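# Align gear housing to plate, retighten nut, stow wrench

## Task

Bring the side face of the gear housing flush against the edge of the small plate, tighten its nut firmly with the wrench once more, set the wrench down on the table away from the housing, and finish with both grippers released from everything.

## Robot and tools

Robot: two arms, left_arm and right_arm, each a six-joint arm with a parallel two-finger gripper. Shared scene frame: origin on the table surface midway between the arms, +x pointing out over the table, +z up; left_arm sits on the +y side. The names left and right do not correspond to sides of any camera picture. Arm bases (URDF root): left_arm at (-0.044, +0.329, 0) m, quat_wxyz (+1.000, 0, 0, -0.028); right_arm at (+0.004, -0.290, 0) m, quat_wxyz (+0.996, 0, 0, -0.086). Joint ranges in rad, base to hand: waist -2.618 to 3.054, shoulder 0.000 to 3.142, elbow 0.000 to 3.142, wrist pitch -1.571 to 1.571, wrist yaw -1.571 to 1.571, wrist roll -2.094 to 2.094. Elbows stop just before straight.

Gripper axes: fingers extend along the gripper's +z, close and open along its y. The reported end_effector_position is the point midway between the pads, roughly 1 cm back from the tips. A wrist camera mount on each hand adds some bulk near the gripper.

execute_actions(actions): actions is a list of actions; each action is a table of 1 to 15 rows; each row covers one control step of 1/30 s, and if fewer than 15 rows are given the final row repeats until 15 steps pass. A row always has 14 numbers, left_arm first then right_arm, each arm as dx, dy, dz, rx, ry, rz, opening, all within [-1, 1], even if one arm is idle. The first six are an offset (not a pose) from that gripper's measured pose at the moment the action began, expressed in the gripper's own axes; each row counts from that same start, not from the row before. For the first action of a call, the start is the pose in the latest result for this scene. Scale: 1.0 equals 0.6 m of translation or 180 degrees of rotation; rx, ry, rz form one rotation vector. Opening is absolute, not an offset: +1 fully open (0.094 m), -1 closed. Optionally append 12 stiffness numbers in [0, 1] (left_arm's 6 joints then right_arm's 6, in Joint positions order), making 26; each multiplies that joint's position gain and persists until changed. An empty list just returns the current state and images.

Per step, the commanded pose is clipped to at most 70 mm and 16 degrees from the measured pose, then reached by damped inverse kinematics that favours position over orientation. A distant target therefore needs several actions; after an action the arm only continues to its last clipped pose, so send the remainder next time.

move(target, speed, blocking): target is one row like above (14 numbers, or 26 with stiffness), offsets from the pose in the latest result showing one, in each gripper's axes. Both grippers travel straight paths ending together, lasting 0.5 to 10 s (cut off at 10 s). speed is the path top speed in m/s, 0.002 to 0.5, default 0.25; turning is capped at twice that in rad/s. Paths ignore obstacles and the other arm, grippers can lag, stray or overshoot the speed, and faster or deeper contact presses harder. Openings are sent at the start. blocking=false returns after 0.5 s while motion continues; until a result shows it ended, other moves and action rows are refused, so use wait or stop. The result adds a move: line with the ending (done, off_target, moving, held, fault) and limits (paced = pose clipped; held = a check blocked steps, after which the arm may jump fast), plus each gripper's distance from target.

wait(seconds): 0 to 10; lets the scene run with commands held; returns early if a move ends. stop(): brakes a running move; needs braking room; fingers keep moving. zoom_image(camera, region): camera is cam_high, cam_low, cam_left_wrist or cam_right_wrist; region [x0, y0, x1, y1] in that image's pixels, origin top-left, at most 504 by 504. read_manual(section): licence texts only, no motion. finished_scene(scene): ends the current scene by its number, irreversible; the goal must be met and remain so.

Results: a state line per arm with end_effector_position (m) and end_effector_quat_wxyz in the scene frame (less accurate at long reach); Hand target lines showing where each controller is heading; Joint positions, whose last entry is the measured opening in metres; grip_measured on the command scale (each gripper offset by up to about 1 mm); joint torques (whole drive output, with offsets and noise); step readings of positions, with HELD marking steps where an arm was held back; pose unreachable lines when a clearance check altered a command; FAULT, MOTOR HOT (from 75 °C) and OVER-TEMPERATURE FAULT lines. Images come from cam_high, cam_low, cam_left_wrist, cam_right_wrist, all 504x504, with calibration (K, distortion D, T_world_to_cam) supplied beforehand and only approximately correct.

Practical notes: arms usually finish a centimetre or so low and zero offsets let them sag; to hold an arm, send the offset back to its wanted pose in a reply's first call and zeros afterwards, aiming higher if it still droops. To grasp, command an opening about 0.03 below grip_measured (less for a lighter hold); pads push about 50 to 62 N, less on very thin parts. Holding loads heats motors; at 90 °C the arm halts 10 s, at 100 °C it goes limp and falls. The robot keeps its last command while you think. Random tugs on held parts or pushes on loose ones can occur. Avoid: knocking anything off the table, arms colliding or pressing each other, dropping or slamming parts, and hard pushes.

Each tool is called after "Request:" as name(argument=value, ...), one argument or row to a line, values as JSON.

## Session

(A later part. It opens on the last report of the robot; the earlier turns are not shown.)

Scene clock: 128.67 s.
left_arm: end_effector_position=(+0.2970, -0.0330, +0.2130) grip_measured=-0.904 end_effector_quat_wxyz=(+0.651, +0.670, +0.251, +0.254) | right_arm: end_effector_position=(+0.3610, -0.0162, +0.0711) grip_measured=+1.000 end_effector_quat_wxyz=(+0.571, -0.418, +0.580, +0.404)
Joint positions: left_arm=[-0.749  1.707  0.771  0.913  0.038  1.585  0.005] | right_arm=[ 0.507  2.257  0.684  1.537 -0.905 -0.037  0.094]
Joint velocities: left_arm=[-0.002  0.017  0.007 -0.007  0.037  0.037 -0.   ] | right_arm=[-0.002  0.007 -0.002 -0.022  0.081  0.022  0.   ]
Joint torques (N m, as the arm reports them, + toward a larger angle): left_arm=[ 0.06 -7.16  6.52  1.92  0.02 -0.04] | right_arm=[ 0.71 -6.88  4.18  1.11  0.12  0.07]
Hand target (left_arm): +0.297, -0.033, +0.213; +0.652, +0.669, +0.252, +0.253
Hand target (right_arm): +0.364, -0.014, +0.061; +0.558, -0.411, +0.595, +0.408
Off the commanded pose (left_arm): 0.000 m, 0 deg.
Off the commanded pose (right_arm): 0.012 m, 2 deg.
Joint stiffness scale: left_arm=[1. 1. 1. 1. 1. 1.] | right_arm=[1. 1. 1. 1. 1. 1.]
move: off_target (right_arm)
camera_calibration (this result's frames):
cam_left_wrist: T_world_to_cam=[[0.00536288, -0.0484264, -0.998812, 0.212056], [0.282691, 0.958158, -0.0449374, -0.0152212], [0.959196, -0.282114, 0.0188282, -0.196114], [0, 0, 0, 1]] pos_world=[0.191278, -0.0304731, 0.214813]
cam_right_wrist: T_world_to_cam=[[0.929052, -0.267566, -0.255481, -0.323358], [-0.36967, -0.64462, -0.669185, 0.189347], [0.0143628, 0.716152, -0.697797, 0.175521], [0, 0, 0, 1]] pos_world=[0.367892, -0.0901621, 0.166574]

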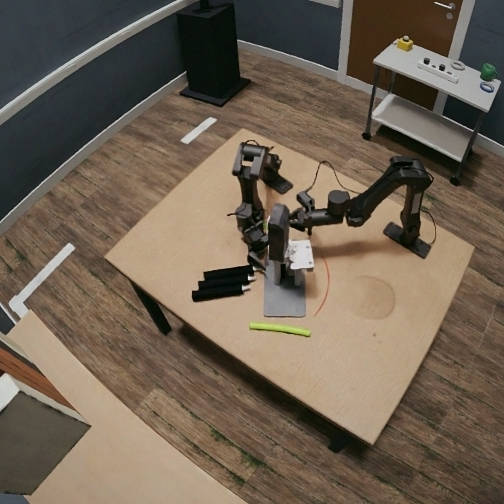

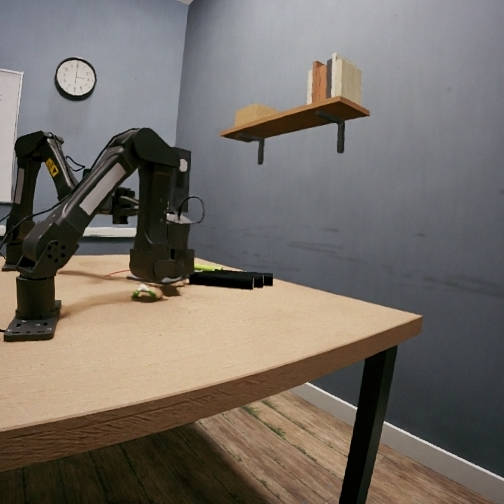

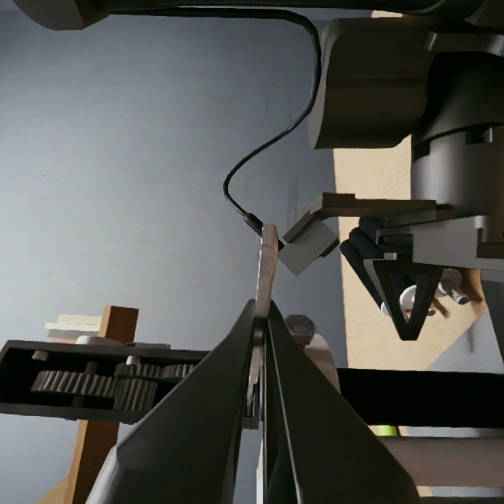

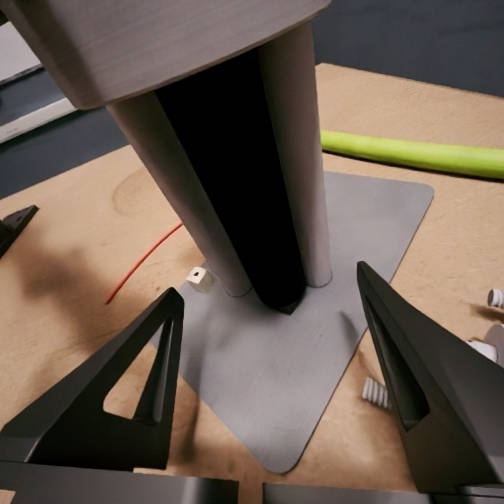

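Request:
move(
  target=[0,0,0,0,0,0,-1, 0.035,-0.008,0.078,0,0,0,1],
  speed=0.03,
)

Scene clock: 130.97 s.
left_arm: end_effector_position=(+0.2970, -0.0330, +0.2128) grip_measured=-0.904 end_effector_quat_wxyz=(+0.651, +0.670, +0.250, +0.255) | right_arm: end_effector_position=(+0.3742, +0.0251, +0.0646) grip_measured=+1.000 end_effector_quat_wxyz=(+0.590, -0.430, +0.553, +0.402)
Joint positions: left_arm=[-0.749  1.707  0.771  0.912  0.038  1.588  0.005] | right_arm=[ 0.602  2.371  0.83   1.567 -0.828 -0.043  0.094]
Joint velocities: left_arm=[-0.007 -0.027 -0.007  0.037  0.037 -0.022  0.   ] | right_arm=[ 0.002 -0.002 -0.027 -0.037  0.022 -0.007  0.   ]
Joint torques (N m, as the arm reports them, + toward a larger angle): left_arm=[-0.09 -7.23  6.48  1.93  0.02  0.01] | right_arm=[ 0.17 -7.47  4.44  0.99  0.24  0.13]
Hand target (left_arm): +0.297, -0.033, +0.213; +0.651, +0.670, +0.251, +0.254
Hand target (right_arm): +0.379, +0.026, +0.050; +0.571, -0.418, +0.579, +0.405
Off the commanded pose (left_arm): 0.000 m, 0 deg.
Off the commanded pose (right_arm): 0.017 m, 4 deg.
Joint stiffness scale: left_arm=[1. 1. 1. 1. 1. 1.] | right_arm=[1. 1. 1. 1. 1. 1.]
move: off_target (right_arm)
camera_calibration (this result's frames):
cam_left_wrist: T_world_to_cam=[[0.00681869, -0.0461006, -0.998914, 0.211533], [0.282813, 0.958242, -0.042293, -0.0158283], [0.959151, -0.282217, 0.0195718, -0.196255], [0, 0, 0, 1]] pos_world=[0.191272, -0.0304674, 0.214475]
cam_right_wrist: T_world_to_cam=[[0.948287, -0.246244, -0.200291, -0.337484], [-0.314031, -0.635915, -0.70498, 0.197775], [0.0462285, 0.73142, -0.680358, 0.127755], [0, 0, 0, 1]] pos_world=[0.376233, -0.0507776, 0.158752]

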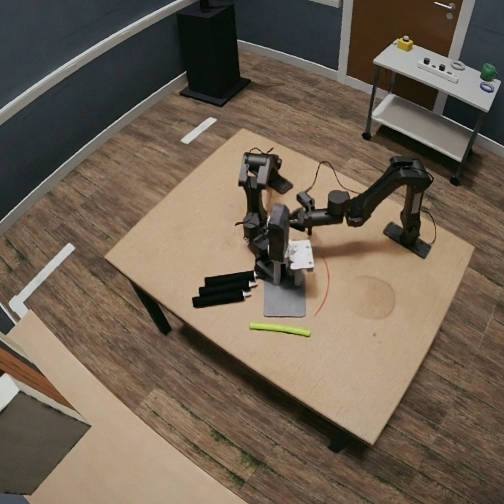

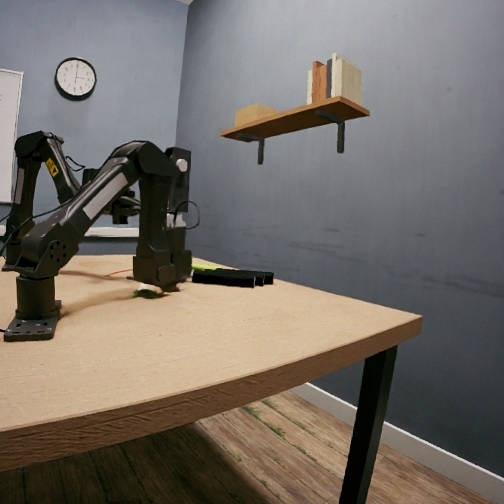

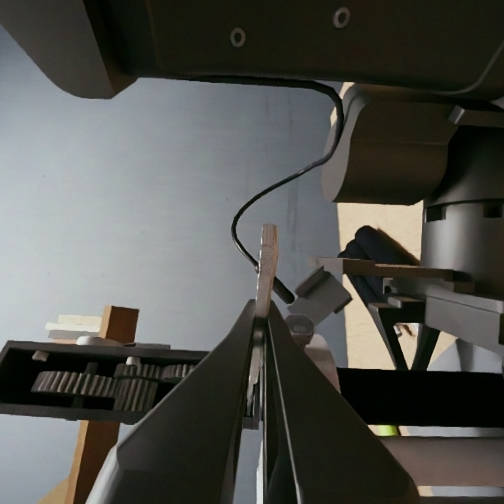

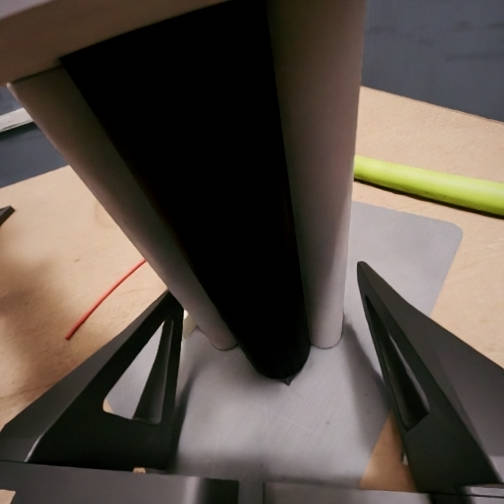

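A bit deeper, then close.

Request:
move(
  target=[0,0,0,0,0,0,-1, 0,0,0.018,0,0,0,0.85],
  speed=0.02,
)

Request:
move(
  target=[0,0,0,0,0,0,-1, 0,0,0,0,0,0,0.4],
)

Request:
move(
  target=[0.004,0.035,0.045,-0.016,0,0,-1, 0,0,0,0,0,0,0.4],
  speed=0.015,
)

Scene clock: 131.87 s.
left_arm: end_effector_position=(+0.2970, -0.0330, +0.2126) grip_measured=-0.904 end_effector_quat_wxyz=(+0.650, +0.671, +0.249, +0.255) | right_arm: end_effector_position=(+0.3750, +0.0283, +0.0667) grip_measured=+0.852 end_effector_quat_wxyz=(+0.593, -0.429, +0.551, +0.400)
Joint positions: left_arm=[-0.749  1.707  0.771  0.911  0.038  1.59   0.005] | right_arm=[ 0.61   2.371  0.837  1.569 -0.816 -0.043  0.087]
Joint velocities: left_arm=[-0.017 -0.022  0.012  0.037  0.007  0.007 -0.   ] | right_arm=[ 0.002 -0.007 -0.007 -0.051 -0.007  0.037  0.001]
Joint torques (N m, as the arm reports them, + toward a larger angle): left_arm=[-0.03 -7.24  6.6   1.94  0.01 -0.02] | right_arm=[ 1.59 -8.37  5.07  1.2   0.16  0.  ]
Hand target (left_arm): +0.297, -0.033, +0.213; +0.651, +0.670, +0.250, +0.255
Hand target (right_arm): +0.377, +0.035, +0.065; +0.590, -0.430, +0.553, +0.402
Off the commanded pose (left_arm): 0.000 m, 0 deg.
Off the commanded pose (right_arm): 0.008 m, 1 deg.
Joint stiffness scale: left_arm=[1. 1. 1. 1. 1. 1.] | right_arm=[1. 1. 1. 1. 1. 1.]
move: done
camera_calibration (this result's frames):
cam_left_wrist: T_world_to_cam=[[0.00827467, -0.0437747, -0.999007, 0.211008], [0.282934, 0.95832, -0.0396483, -0.0164343], [0.959104, -0.282325, 0.0203151, -0.196395], [0, 0, 0, 1]] pos_world=[0.191267, -0.030461, 0.214137]
cam_right_wrist: T_world_to_cam=[[0.948909, -0.248732, -0.194174, -0.337628], [-0.310929, -0.632109, -0.709761, 0.200572], [0.0538018, 0.733873, -0.677152, 0.123746], [0, 0, 0, 1]] pos_world=[0.376084, -0.0480092, 0.160594]

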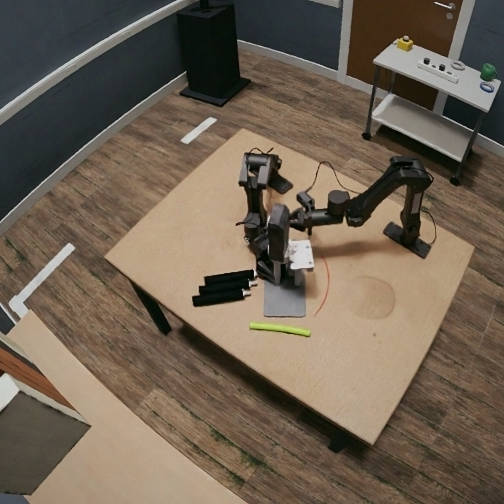

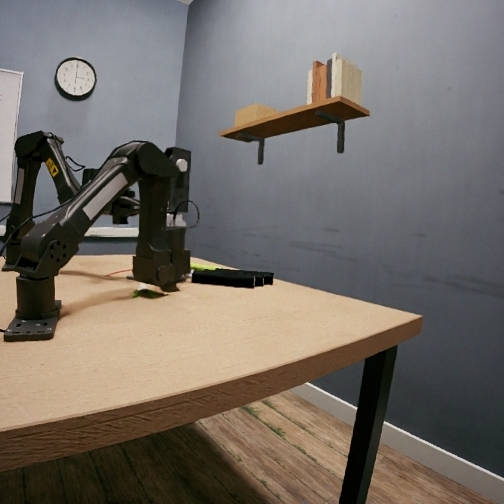

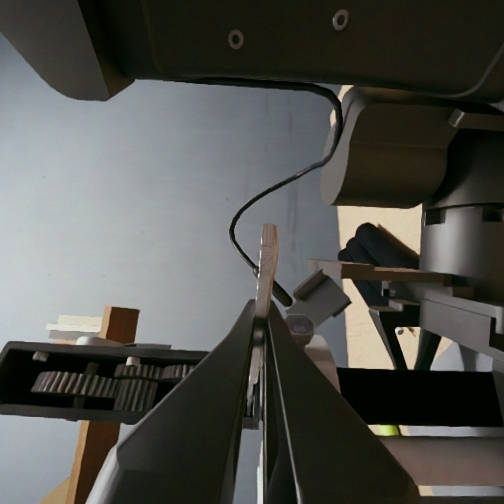

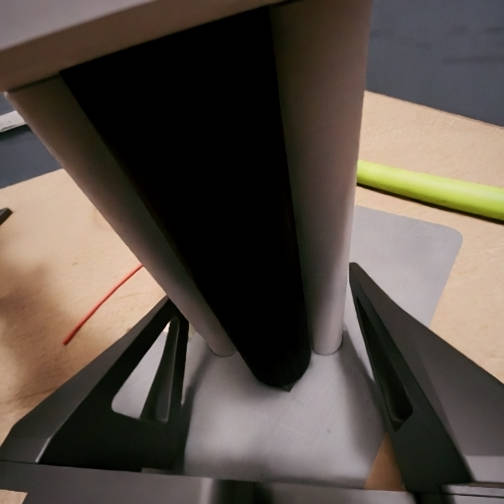

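Scene clock: 132.37 s.
left_arm: end_effector_position=(+0.2970, -0.0330, +0.2125) grip_measured=-0.904 end_effector_quat_wxyz=(+0.650, +0.671, +0.248, +0.256) | right_arm: end_effector_position=(+0.3740, +0.0285, +0.0668) grip_measured=+0.745 end_effector_quat_wxyz=(+0.592, -0.429, +0.550, +0.403)
Joint positions: left_arm=[-0.749  1.707  0.771  0.911  0.038  1.592  0.005] | right_arm=[ 0.61   2.373  0.837  1.574 -0.821 -0.036  0.082]
Joint velocities: left_arm=[-0.002 -0.017  0.002 -0.037 -0.007 -0.037 -0.001] | right_arm=[ 0.002 -0.017 -0.002 -0.066 -0.066 -0.125 -0.001]
Joint torques (N m, as the arm reports them, + toward a larger angle): left_arm=[ 0.02 -7.2   6.54  1.93  0.01 -0.03] | right_arm=[ 0.01 -8.99  3.13  1.39  0.06 -0.06]
Hand target (left_arm): +0.297, -0.033, +0.213; +0.650, +0.671, +0.249, +0.255
Hand target (right_arm): +0.375, +0.028, +0.067; +0.593, -0.429, +0.551, +0.400
Off the commanded pose (left_arm): 0.000 m, 0 deg.
Off the commanded pose (right_arm): 0.001 m, 0 deg.
Joint stiffness scale: left_arm=[1. 1. 1. 1. 1. 1.] | right_arm=[1. 1. 1. 1. 1. 1.]
move: done
camera_calibration (this result's frames):
cam_left_wrist: T_world_to_cam=[[0.00942812, -0.0422309, -0.999063, 0.210634], [0.283023, 0.958366, -0.0378397, -0.0168486], [0.959067, -0.282401, 0.0209879, -0.196525], [0, 0, 0, 1]] pos_world=[0.191264, -0.0304566, 0.213924]
cam_right_wrist: T_world_to_cam=[[0.949307, -0.243162, -0.19922, -0.336619], [-0.310812, -0.631239, -0.710586, 0.200446], [0.0470319, 0.736484, -0.674818, 0.125987], [0, 0, 0, 1]] pos_world=[0.37593, -0.0481114, 0.160391]

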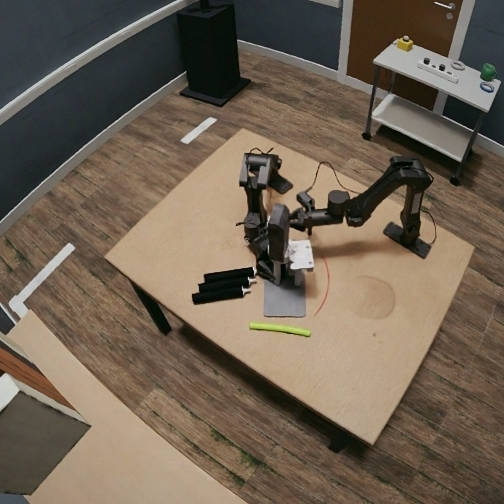

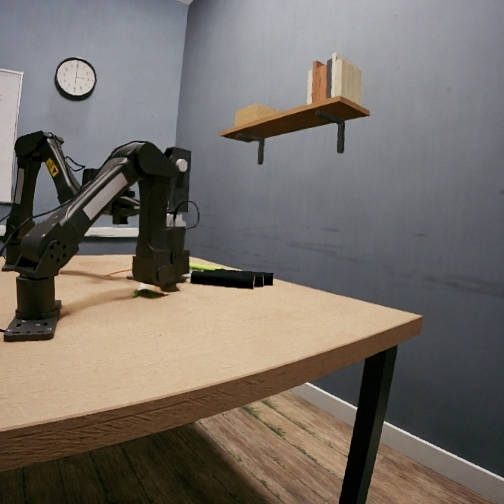

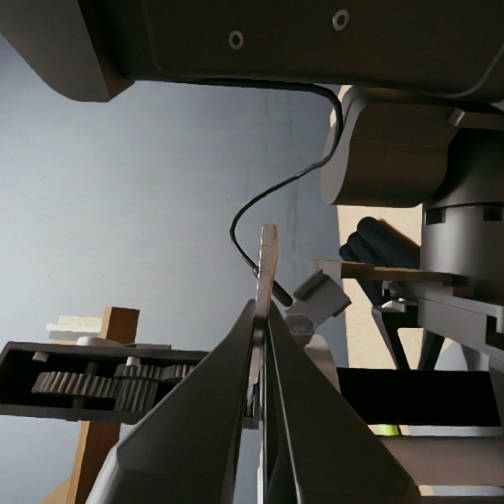

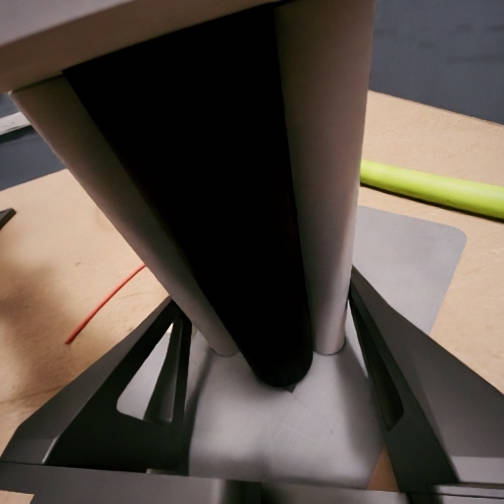

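Scene clock: 134.87 s.
left_arm: end_effector_position=(+0.3026, -0.0409, +0.2123) grip_measured=-0.904 end_effector_quat_wxyz=(+0.650, +0.673, +0.242, +0.256) | right_arm: end_effector_position=(+0.3750, +0.0248, +0.0662) grip_measured=+0.745 end_effector_quat_wxyz=(+0.588, -0.428, +0.552, +0.407)
Joint positions: left_arm=[-0.749  1.74   0.81   0.906  0.046  1.602  0.005] | right_arm=[ 0.598  2.373  0.837  1.571 -0.839 -0.028  0.082]
Joint velocities: left_arm=[ 0.002 -0.007  0.002 -0.022 -0.037 -0.007 -0.001] | right_arm=[-0.007 -0.017 -0.007 -0.022  0.007  0.037 -0.002]
Joint torques (N m, as the arm reports them, + toward a larger angle): left_arm=[ 0.44 -5.43 13.18  1.99 -0.01 -0.09] | right_arm=[ 1.37 -8.89  3.08  1.45  0.22 -0.06]
Hand target (left_arm): +0.315, -0.050, +0.233; +0.667, +0.655, +0.242, +0.262
Hand target (right_arm): +0.374, +0.028, +0.067; +0.592, -0.429, +0.550, +0.403
Off the commanded pose (left_arm): 0.027 m, 3 deg.
Off the commanded pose (right_arm): 0.004 m, 1 deg.
Joint stiffness scale: left_arm=[1. 1. 1. 1. 1. 1.] | right_arm=[1. 1. 1. 1. 1. 1.]
move: off_target (left_arm)
camera_calibration (this result's frames):
cam_left_wrist: T_world_to_cam=[[0.016334, -0.0364376, -0.999202, 0.208211], [0.291522, 0.95609, -0.0301, -0.0151494], [0.956425, -0.290798, 0.0262391, -0.204748], [0, 0, 0, 1]] pos_world=[0.196842, -0.0374694, 0.212961]
cam_right_wrist: T_world_to_cam=[[0.948698, -0.238196, -0.207932, -0.33793], [-0.313996, -0.632496, -0.708064, 0.199062], [0.0371417, 0.737029, -0.67484, 0.131962], [0, 0, 0, 1]] pos_world=[0.378196, -0.0518471, 0.159736]

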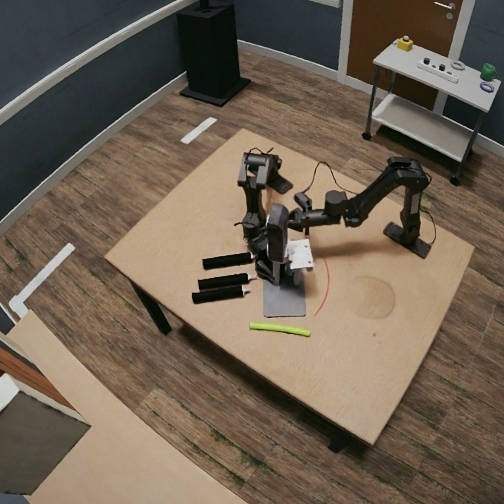

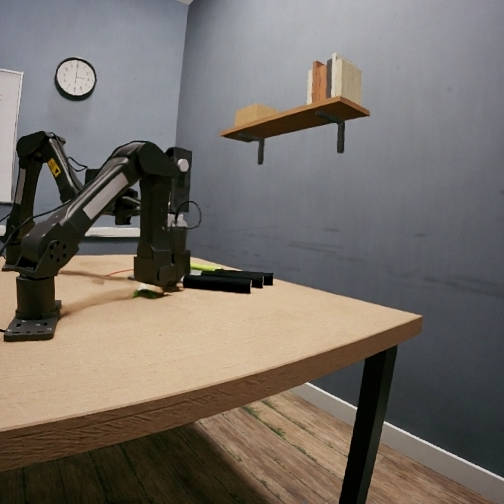

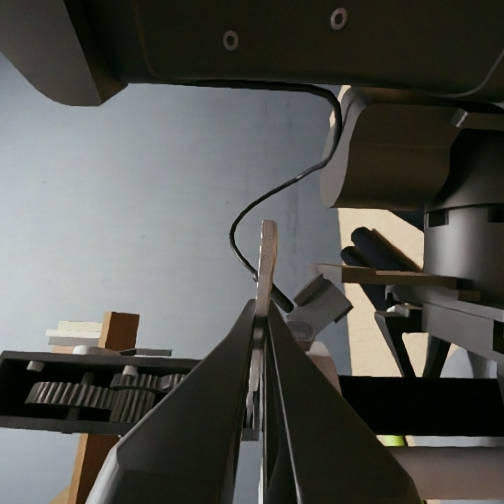

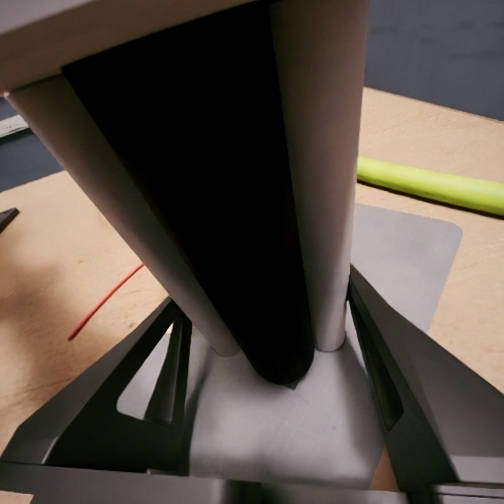

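The brace holds. Push more with preload.

Request:
execute_actions(
  actions=[
    [[0.01,0.04,0.045,-0.016,0,0,-1, 0,0.005,0.015,0,0,0,0.4]],
    [[0.01,0.045,0.055,-0.016,0,0,-1, 0,0.005,0.02,0,0,0,0.4]],
  ],
)

Request:
zoom_image(
  camera="cam_high",
  region=[230,185,350,305],
)

Scene clock: 135.97 s.
left_arm: end_effector_position=(+0.3204, -0.0600, +0.2130) grip_measured=-0.904 end_effector_quat_wxyz=(+0.645, +0.681, +0.240, +0.248) | right_arm: end_effector_position=(+0.3824, +0.0203, +0.0674) grip_measured=+0.733 end_effector_quat_wxyz=(+0.586, -0.405, +0.568, +0.413)
Joint positions: left_arm=[-0.742  1.813  0.932  0.837  0.069  1.601  0.005] | right_arm=[ 0.588  2.373  0.84   1.573 -0.817  0.023  0.081]
Joint velocities: left_arm=[ 0.007 -0.017 -0.002 -0.022 -0.022  0.007  0.   ] | right_arm=[ 0.007 -0.022 -0.007 -0.066 -0.007 -0.022 -0.   ]
Joint torques (N m, as the arm reports them, + toward a larger angle): left_arm=[ 0.63 -6.54 13.49  2.02  0.04 -0.01] | right_arm=[ 3.91 -8.52  4.74  1.26  0.21 -0.26]
Hand target (left_arm): +0.332, -0.068, +0.239; +0.666, +0.660, +0.233, +0.258
Hand target (right_arm): +0.378, +0.035, +0.067; +0.587, -0.418, +0.559, +0.411
Off the commanded pose (left_arm): 0.032 m, 4 deg.
Off the commanded pose (right_arm): 0.016 m, 2 deg.
Joint stiffness scale: left_arm=[1. 1. 1. 1. 1. 1.] | right_arm=[1. 1. 1. 1. 1. 1.]
Step readings (end_effector_position; steps 1 to 15: 1st action; 16 to 30: 2nd action):
0: left_arm (+0.3026, -0.0409, +0.2123) | right_arm (+0.3750, +0.0248, +0.0662)
1: left_arm (+0.3033, -0.0417, +0.2126) | right_arm (+0.3750, +0.0248, +0.0661)
2: left_arm (+0.3045, -0.0434, +0.2128) | right_arm (+0.3754, +0.0247, +0.0661)
4: left_arm (+0.3072, -0.0465, +0.2129) | right_arm (+0.3767, +0.0238, +0.0662)
8: left_arm (+0.3089, -0.0486, +0.2129) | right_arm (+0.3776, +0.0231, +0.0665)
15: left_arm (+0.3088, -0.0487, +0.2127) | right_arm (+0.3776, +0.0231, +0.0666)
16: left_arm (+0.3100, -0.0499, +0.2130) | right_arm (+0.3778, +0.0232, +0.0668)
17: left_arm (+0.3124, -0.0525, +0.2134) | right_arm (+0.3786, +0.0229, +0.0670)
19: left_arm (+0.3168, -0.0567, +0.2135) | right_arm (+0.3805, +0.0216, +0.0673)
23: left_arm (+0.3203, -0.0599, +0.2131) | right_arm (+0.3823, +0.0203, +0.0674)
30: end_effector_position above
camera_calibration (this result's frames):
cam_left_wrist: T_world_to_cam=[[0.000643295, -0.0231194, -0.999733, 0.213839], [0.306374, 0.951661, -0.0218106, -0.00891421], [0.951911, -0.306278, 0.00769538, -0.222824], [0, 0, 0, 1]] pos_world=[0.214702, -0.054819, 0.215302]
cam_right_wrist: T_world_to_cam=[[0.930688, -0.262312, -0.254976, -0.335203], [-0.364618, -0.608854, -0.704522, 0.217997], [0.0295613, 0.748659, -0.662296, 0.137651], [0, 0, 0, 1]] pos_world=[0.387386, -0.0582527, 0.159281]

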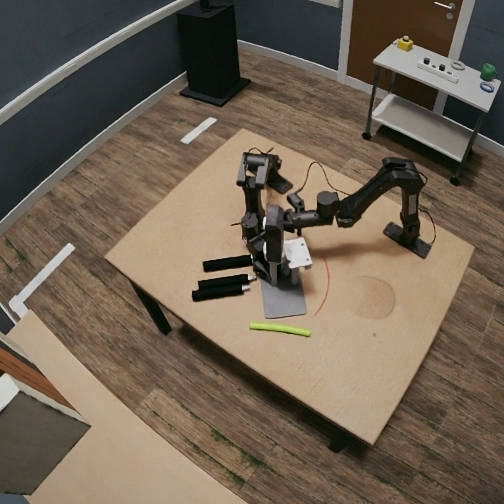

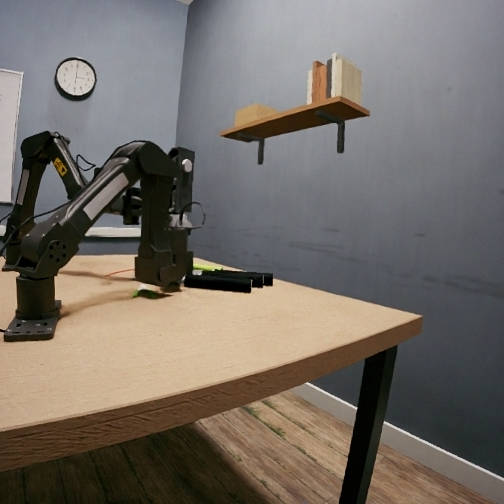

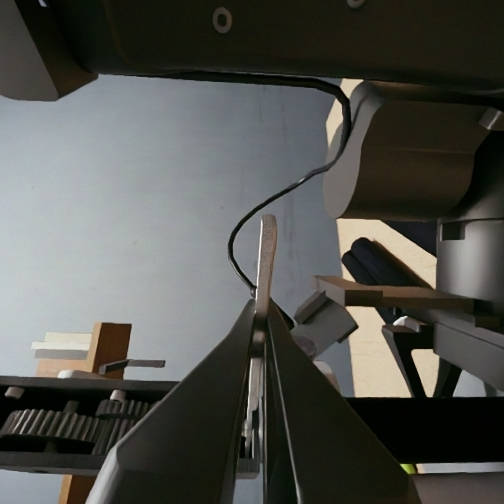

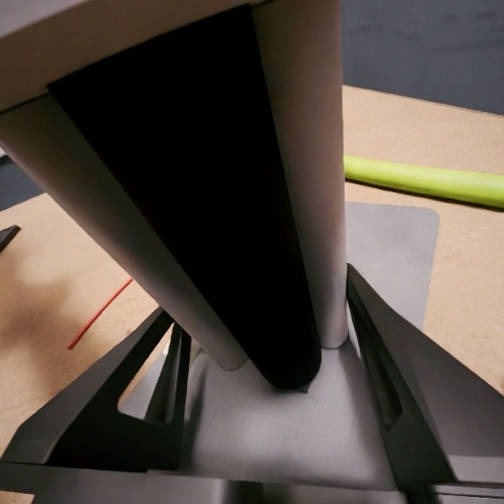

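Region (230, 185, 350, 305) of cam_high's 504x504 image, scaled by 4.200, with more detail than that image has.

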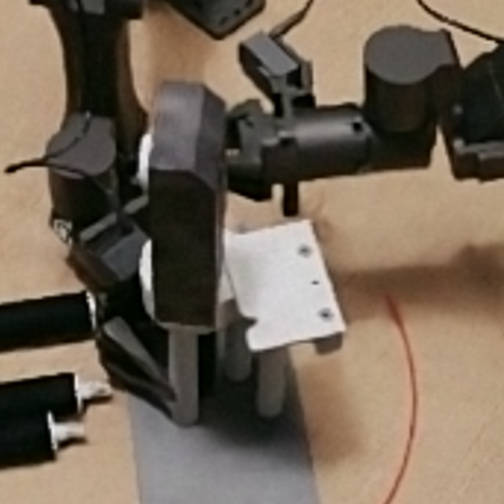

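Request:
move(
  target=[0,0.005,-0.03,0,0,0,-1, 0,0,0,0,0,0,1],
  speed=0.02,
)

Request:
move(
  target=[0,0,0,0,0,0,-1, -0.03,0,-0.2,0,0,0,1],
  speed=0.1,
)

Request:
move(
  target=[0,0,0,0,0,0,-1, -0.25,0.02,-0.06,0.1,-0.1,0,0],
  speed=0.12,
)

Scene clock: 137.30 s.
left_arm: end_effector_position=(+0.3131, -0.0545, +0.2120) grip_measured=-0.904 end_effector_quat_wxyz=(+0.645, +0.684, +0.235, +0.247) | right_arm: end_effector_position=(+0.3830, +0.0194, +0.0682) grip_measured=+1.000 end_effector_quat_wxyz=(+0.587, -0.404, +0.567, +0.413)
Joint positions: left_arm=[-0.741  1.786  0.892  0.849  0.078  1.609  0.005] | right_arm=[ 0.586  2.373  0.84   1.577 -0.817  0.025  0.094]
Joint velocities: left_arm=[-0.002 -0.012 -0.012  0.037 -0.007 -0.022 -0.   ] | right_arm=[-0.002  0.007 -0.012  0.051 -0.066  0.007  0.   ]
Joint torques (N m, as the arm reports them, + toward a larger angle): left_arm=[  0.3  -11.08   4.19   1.86  -0.08  -0.07] | right_arm=[ 0.26 -8.9   3.09  1.4   0.02 -0.01]
Hand target (left_arm): +0.309, -0.047, +0.217; +0.646, +0.681, +0.240, +0.248
Hand target (right_arm): +0.382, +0.020, +0.067; +0.586, -0.405, +0.567, +0.413
Off the commanded pose (left_arm): 0.010 m, 1 deg.
Off the commanded pose (right_arm): 0.001 m, 0 deg.
Joint stiffness scale: left_arm=[1. 1. 1. 1. 1. 1.] | right_arm=[1. 1. 1. 1. 1. 1.]
move: done
camera_calibration (this result's frames):
cam_left_wrist: T_world_to_cam=[[0.00547381, -0.0179602, -0.999824, 0.211738], [0.314758, 0.949048, -0.0153249, -0.0160455], [0.949156, -0.314619, 0.010848, -0.214536], [0, 0, 0, 1]] pos_world=[0.20752, -0.0484663, 0.213782]
cam_right_wrist: T_world_to_cam=[[0.930634, -0.263405, -0.254045, -0.335816], [-0.364546, -0.606463, -0.706618, 0.218335], [0.0320574, 0.750214, -0.660418, 0.137693], [0, 0, 0, 1]] pos_world=[0.387701, -0.0593423, 0.159902]

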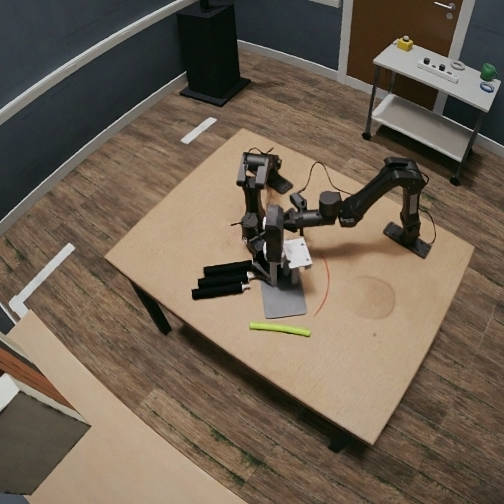

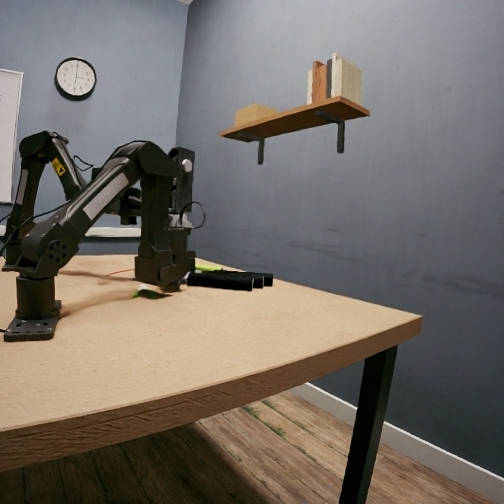

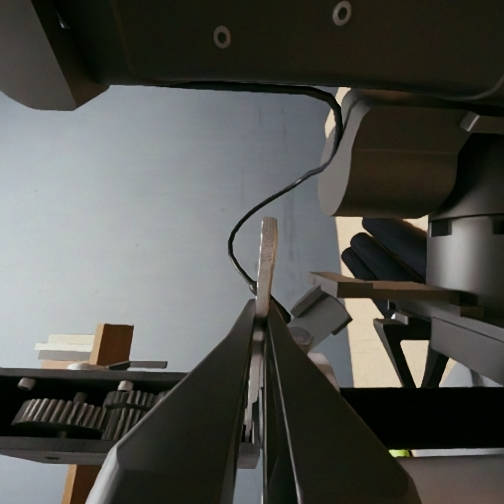

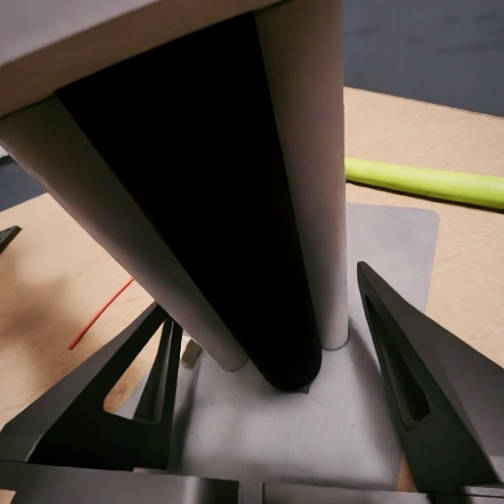

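Scene clock: 138.97 s.
left_arm: end_effector_position=(+0.3132, -0.0547, +0.2116) grip_measured=-0.904 end_effector_quat_wxyz=(+0.645, +0.684, +0.234, +0.248) | right_arm: end_effector_position=(+0.3500, -0.0939, +0.0792) grip_measured=+1.000 end_effector_quat_wxyz=(+0.573, -0.412, +0.584, +0.402)
Joint positions: left_arm=[-0.741  1.788  0.892  0.851  0.078  1.611  0.005] | right_arm=[ 0.268  2.183  0.551  1.582 -1.13  -0.047  0.094]
Joint velocities: left_arm=[ 0.002  0.002 -0.012 -0.051  0.051 -0.11   0.001] | right_arm=[-0.017 -0.012 -0.007  0.007 -0.081 -0.066  0.   ]
Joint torques (N m, as the arm reports them, + toward a larger angle): left_arm=[ 0.   -8.11  6.66  1.96  0.04 -0.01] | right_arm=[-0.34 -8.22  1.14  1.22 -0.25 -0.08]
Hand target (left_arm): +0.313, -0.055, +0.212; +0.645, +0.684, +0.235, +0.247
Hand target (right_arm): +0.345, -0.095, +0.082; +0.572, -0.418, +0.579, +0.404
Off the commanded pose (left_arm): 0.000 m, 0 deg.
Off the commanded pose (right_arm): 0.008 m, 3 deg.
Joint stiffness scale: left_arm=[1. 1. 1. 1. 1. 1.] | right_arm=[1. 1. 1. 1. 1. 1.]
joint sent to its limit (right arm) — the command would take joint 4 (wrist pitch) past its upper limit, so that joint was sent only as far as its limit.
move: off_target (right_arm)
camera_calibration (this result's frames):
cam_left_wrist: T_world_to_cam=[[0.00747346, -0.0167811, -0.999831, 0.210779], [0.315246, 0.948913, -0.0135701, -0.016432], [0.948981, -0.315091, 0.0123818, -0.214972], [0, 0, 0, 1]] pos_world=[0.207609, -0.0486062, 0.213182]
cam_right_wrist: T_world_to_cam=[[0.923611, -0.280509, -0.261261, -0.330702], [-0.382737, -0.636915, -0.669217, 0.145903], [0.0213199, 0.71809, -0.695623, 0.23456], [0, 0, 0, 1]] pos_world=[0.356282, -0.168272, 0.174407]

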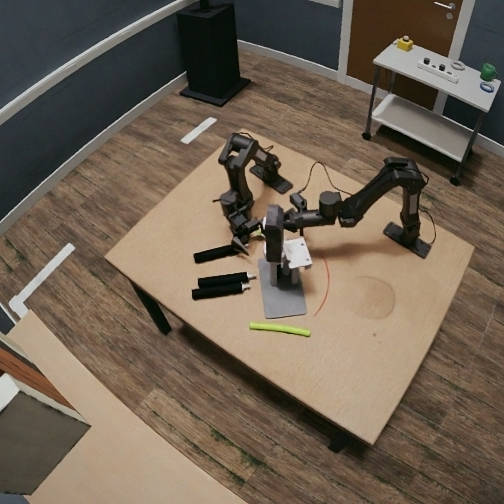

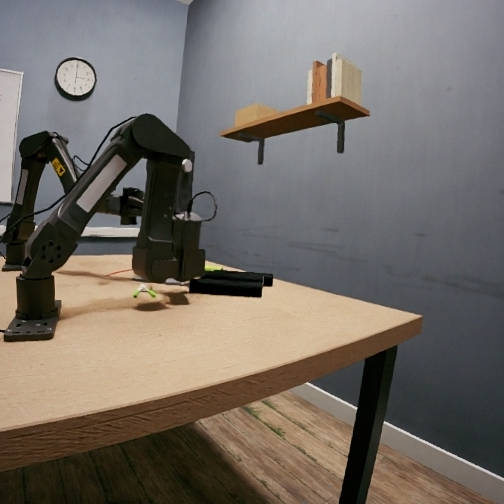

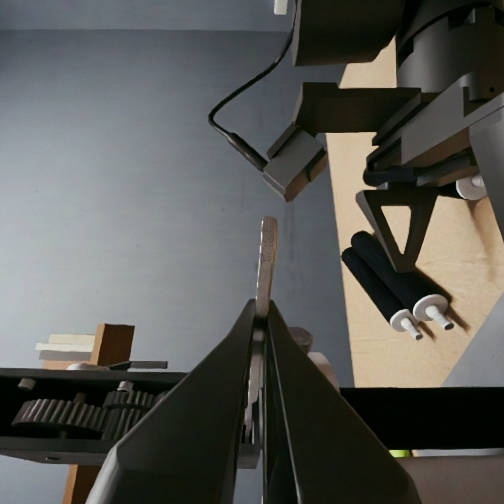

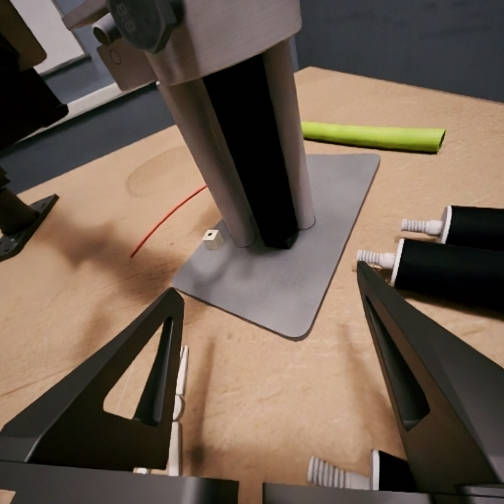

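Scene clock: 141.30 s.
left_arm: end_effector_position=(+0.3132, -0.0547, +0.2116) grip_measured=-0.904 end_effector_quat_wxyz=(+0.645, +0.684, +0.234, +0.248) | right_arm: end_effector_position=(+0.3285, -0.1212, +0.2291) grip_measured=+0.002 end_effector_quat_wxyz=(+0.697, -0.260, +0.564, +0.358)
Joint positions: left_arm=[-0.741  1.788  0.892  0.851  0.078  1.612  0.005] | right_arm=[ 0.315  1.579  0.312  1.582 -0.739  0.256  0.047]
Joint velocities: left_arm=[-0.022 -0.012  0.002  0.007 -0.007  0.007 -0.   ] | right_arm=[ 0.007 -0.007  0.002 -0.037  0.037 -0.051  0.   ]
Joint torques (N m, as the arm reports them, + toward a larger angle): left_arm=[ 0.   -8.07  6.74  1.95  0.01  0.  ] | right_arm=[ 0.77 -5.16  3.36  1.26  0.34  0.04]
Hand target (left_arm): +0.313, -0.055, +0.212; +0.645, +0.684, +0.234, +0.248
Hand target (right_arm): +0.326, -0.122, +0.231; +0.699, -0.254, +0.565, +0.357
Off the commanded pose (left_arm): 0.000 m, 0 deg.
Off the commanded pose (right_arm): 0.002 m, 3 deg.
Joint stiffness scale: left_arm=[1. 1. 1. 1. 1. 1.] | right_arm=[1. 1. 1. 1. 1. 1.]
joint sent to its limit (right arm) — the command would take joint 4 (wrist pitch) past its upper limit, so that joint was sent only as far as its limit.
move: off_target (right_arm)
camera_calibration (this result's frames):
cam_left_wrist: T_world_to_cam=[[0.00834956, -0.0160483, -0.999836, 0.210545], [0.315306, 0.948907, -0.0125977, -0.0166569], [0.948953, -0.315149, 0.0129831, -0.215094], [0, 0, 0, 1]] pos_world=[0.207608, -0.0486019, 0.213094]
cam_right_wrist: T_world_to_cam=[[0.8239, -0.491712, -0.281794, -0.267543], [-0.471171, -0.317988, -0.822728, 0.323484], [0.314937, 0.810619, -0.493671, 0.227389], [0, 0, 0, 1]] pos_world=[0.301232, -0.213016, 0.303003]

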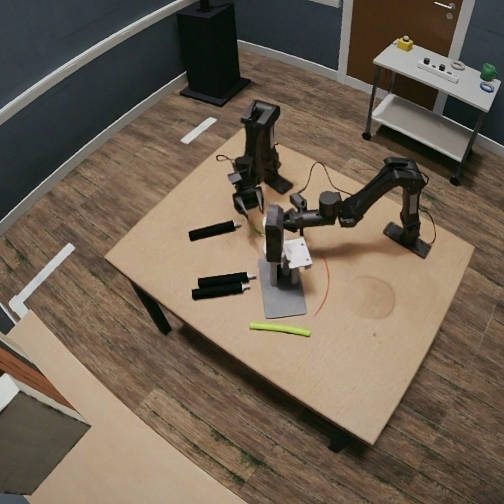

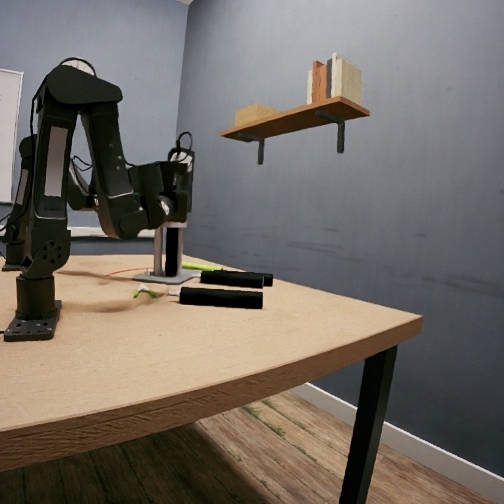

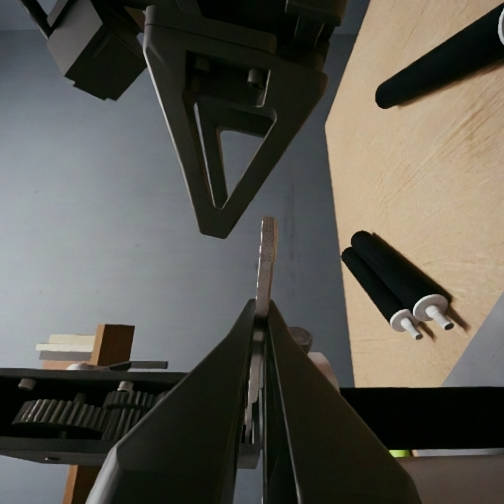

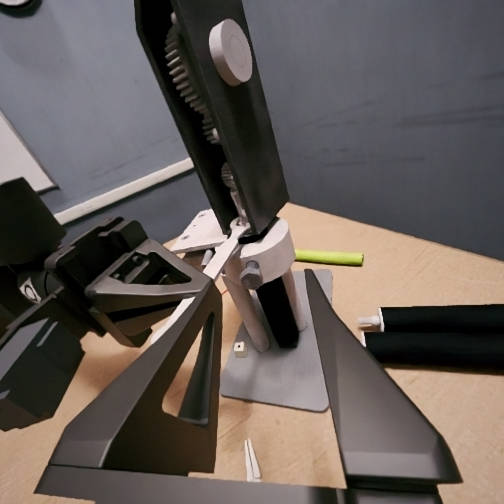

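Request:
zoom_image(
  camera="cam_right_wrist",
  region=[150,160,310,320],
)

Region (150, 160, 310, 320) of cam_right_wrist's 504x504 image, scaled by 3.150, with more detail than that image has.

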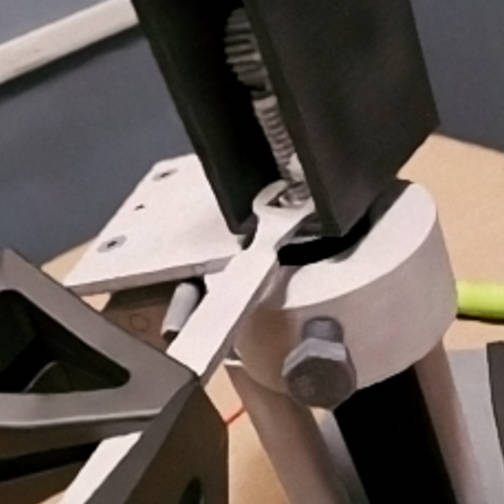

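Request:
move(
  target=[0.03,0.005,0,0,0,0,-1, 0,0,0,0,0,0,0],
  speed=0.015,
)

Request:
zoom_image(
  camera="cam_right_wrist",
  region=[190,170,290,270],
)

Scene clock: 143.07 s.
left_arm: end_effector_position=(+0.3132, -0.0534, +0.2114) grip_measured=-0.904 end_effector_quat_wxyz=(+0.650, +0.689, +0.218, +0.234) | right_arm: end_effector_position=(+0.3288, -0.1214, +0.2292) grip_measured=+0.002 end_effector_quat_wxyz=(+0.698, -0.259, +0.564, +0.357)
Joint positions: left_arm=[-0.717  1.788  0.892  0.85   0.146  1.617  0.005] | right_arm=[ 0.315  1.579  0.312  1.582 -0.736  0.257  0.047]
Joint velocities: left_arm=[ 0.002 -0.002  0.002  0.022  0.022 -0.081 -0.   ] | right_arm=[ 0.022 -0.007 -0.002 -0.022 -0.022  0.051 -0.001]
Joint torques (N m, as the arm reports them, + toward a larger angle): left_arm=[ 2.66 -8.41  7.8   1.79 -0.19  0.01] | right_arm=[ 0.05 -4.15  4.45  1.27  0.1  -0.02]
Hand target (left_arm): +0.327, -0.043, +0.215; +0.645, +0.684, +0.234, +0.248
Hand target (right_arm): +0.329, -0.121, +0.229; +0.697, -0.261, +0.564, +0.357
Off the commanded pose (left_arm): 0.018 m, 3 deg.
Off the commanded pose (right_arm): 0.000 m, 0 deg.
Joint stiffness scale: left_arm=[1. 1. 1. 1. 1. 1.] | right_arm=[1. 1. 1. 1. 1. 1.]
joint sent to its limit (right arm) — the command would take joint 4 (wrist pitch) past its upper limit, so that joint was sent only as far as its limit.
move: off_target (left_arm)
camera_calibration (this result's frames):
cam_left_wrist: T_world_to_cam=[[0.00825143, -0.0149363, -0.999854, 0.210439], [0.356395, 0.93427, -0.0110154, -0.0318555], [0.934299, -0.356252, 0.0130323, -0.212302], [0, 0, 0, 1]] pos_world=[0.20797, -0.0427281, 0.212824]
cam_right_wrist: T_world_to_cam=[[0.822686, -0.492848, -0.283353, -0.267223], [-0.47259, -0.315856, -0.822735, 0.32437], [0.315985, 0.810762, -0.492765, 0.22696], [0, 0, 0, 1]] pos_world=[0.301419, -0.213256, 0.302991]

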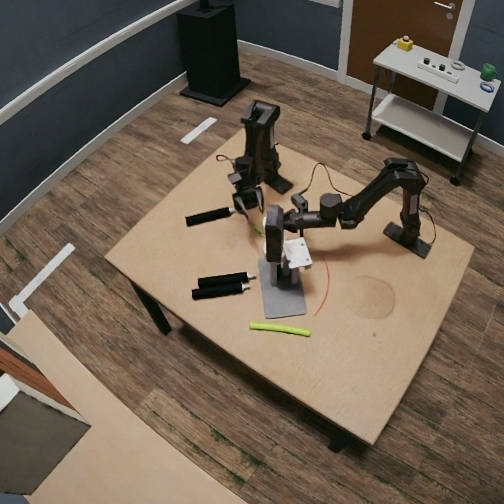

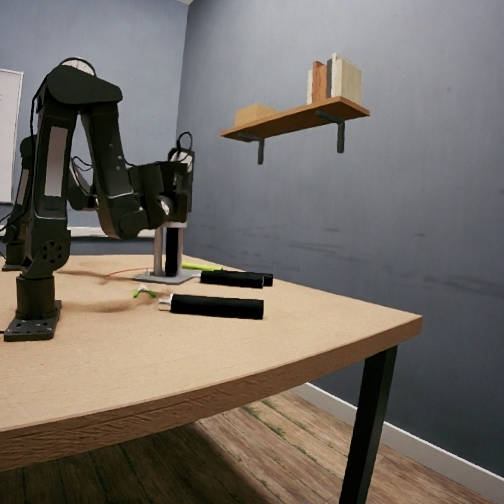

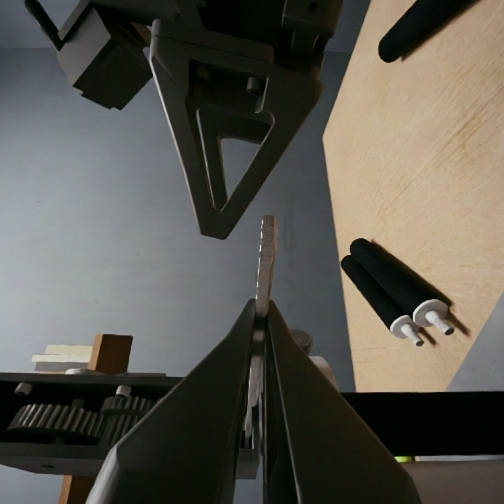

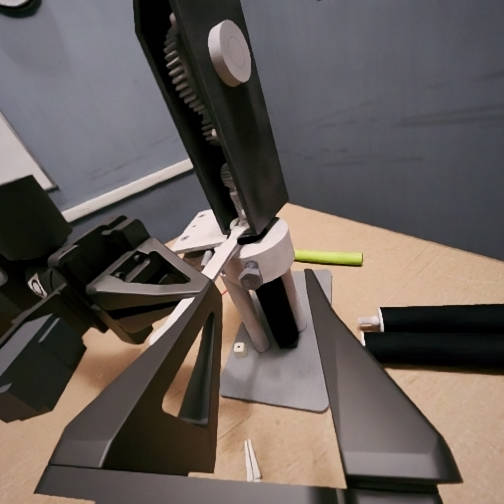

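Region (190, 170, 290, 270) of cam_right_wrist's 504x504 image, scaled by 5.040, with more detail than that image has.

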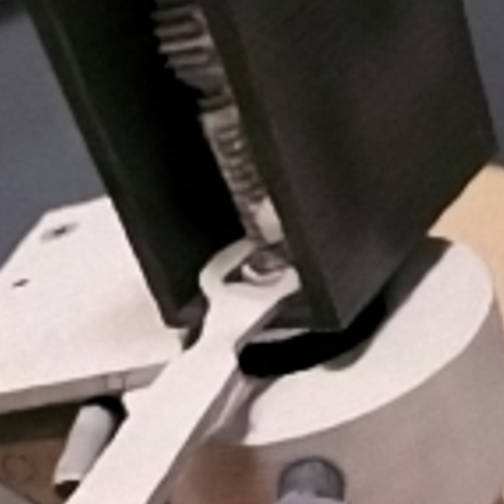

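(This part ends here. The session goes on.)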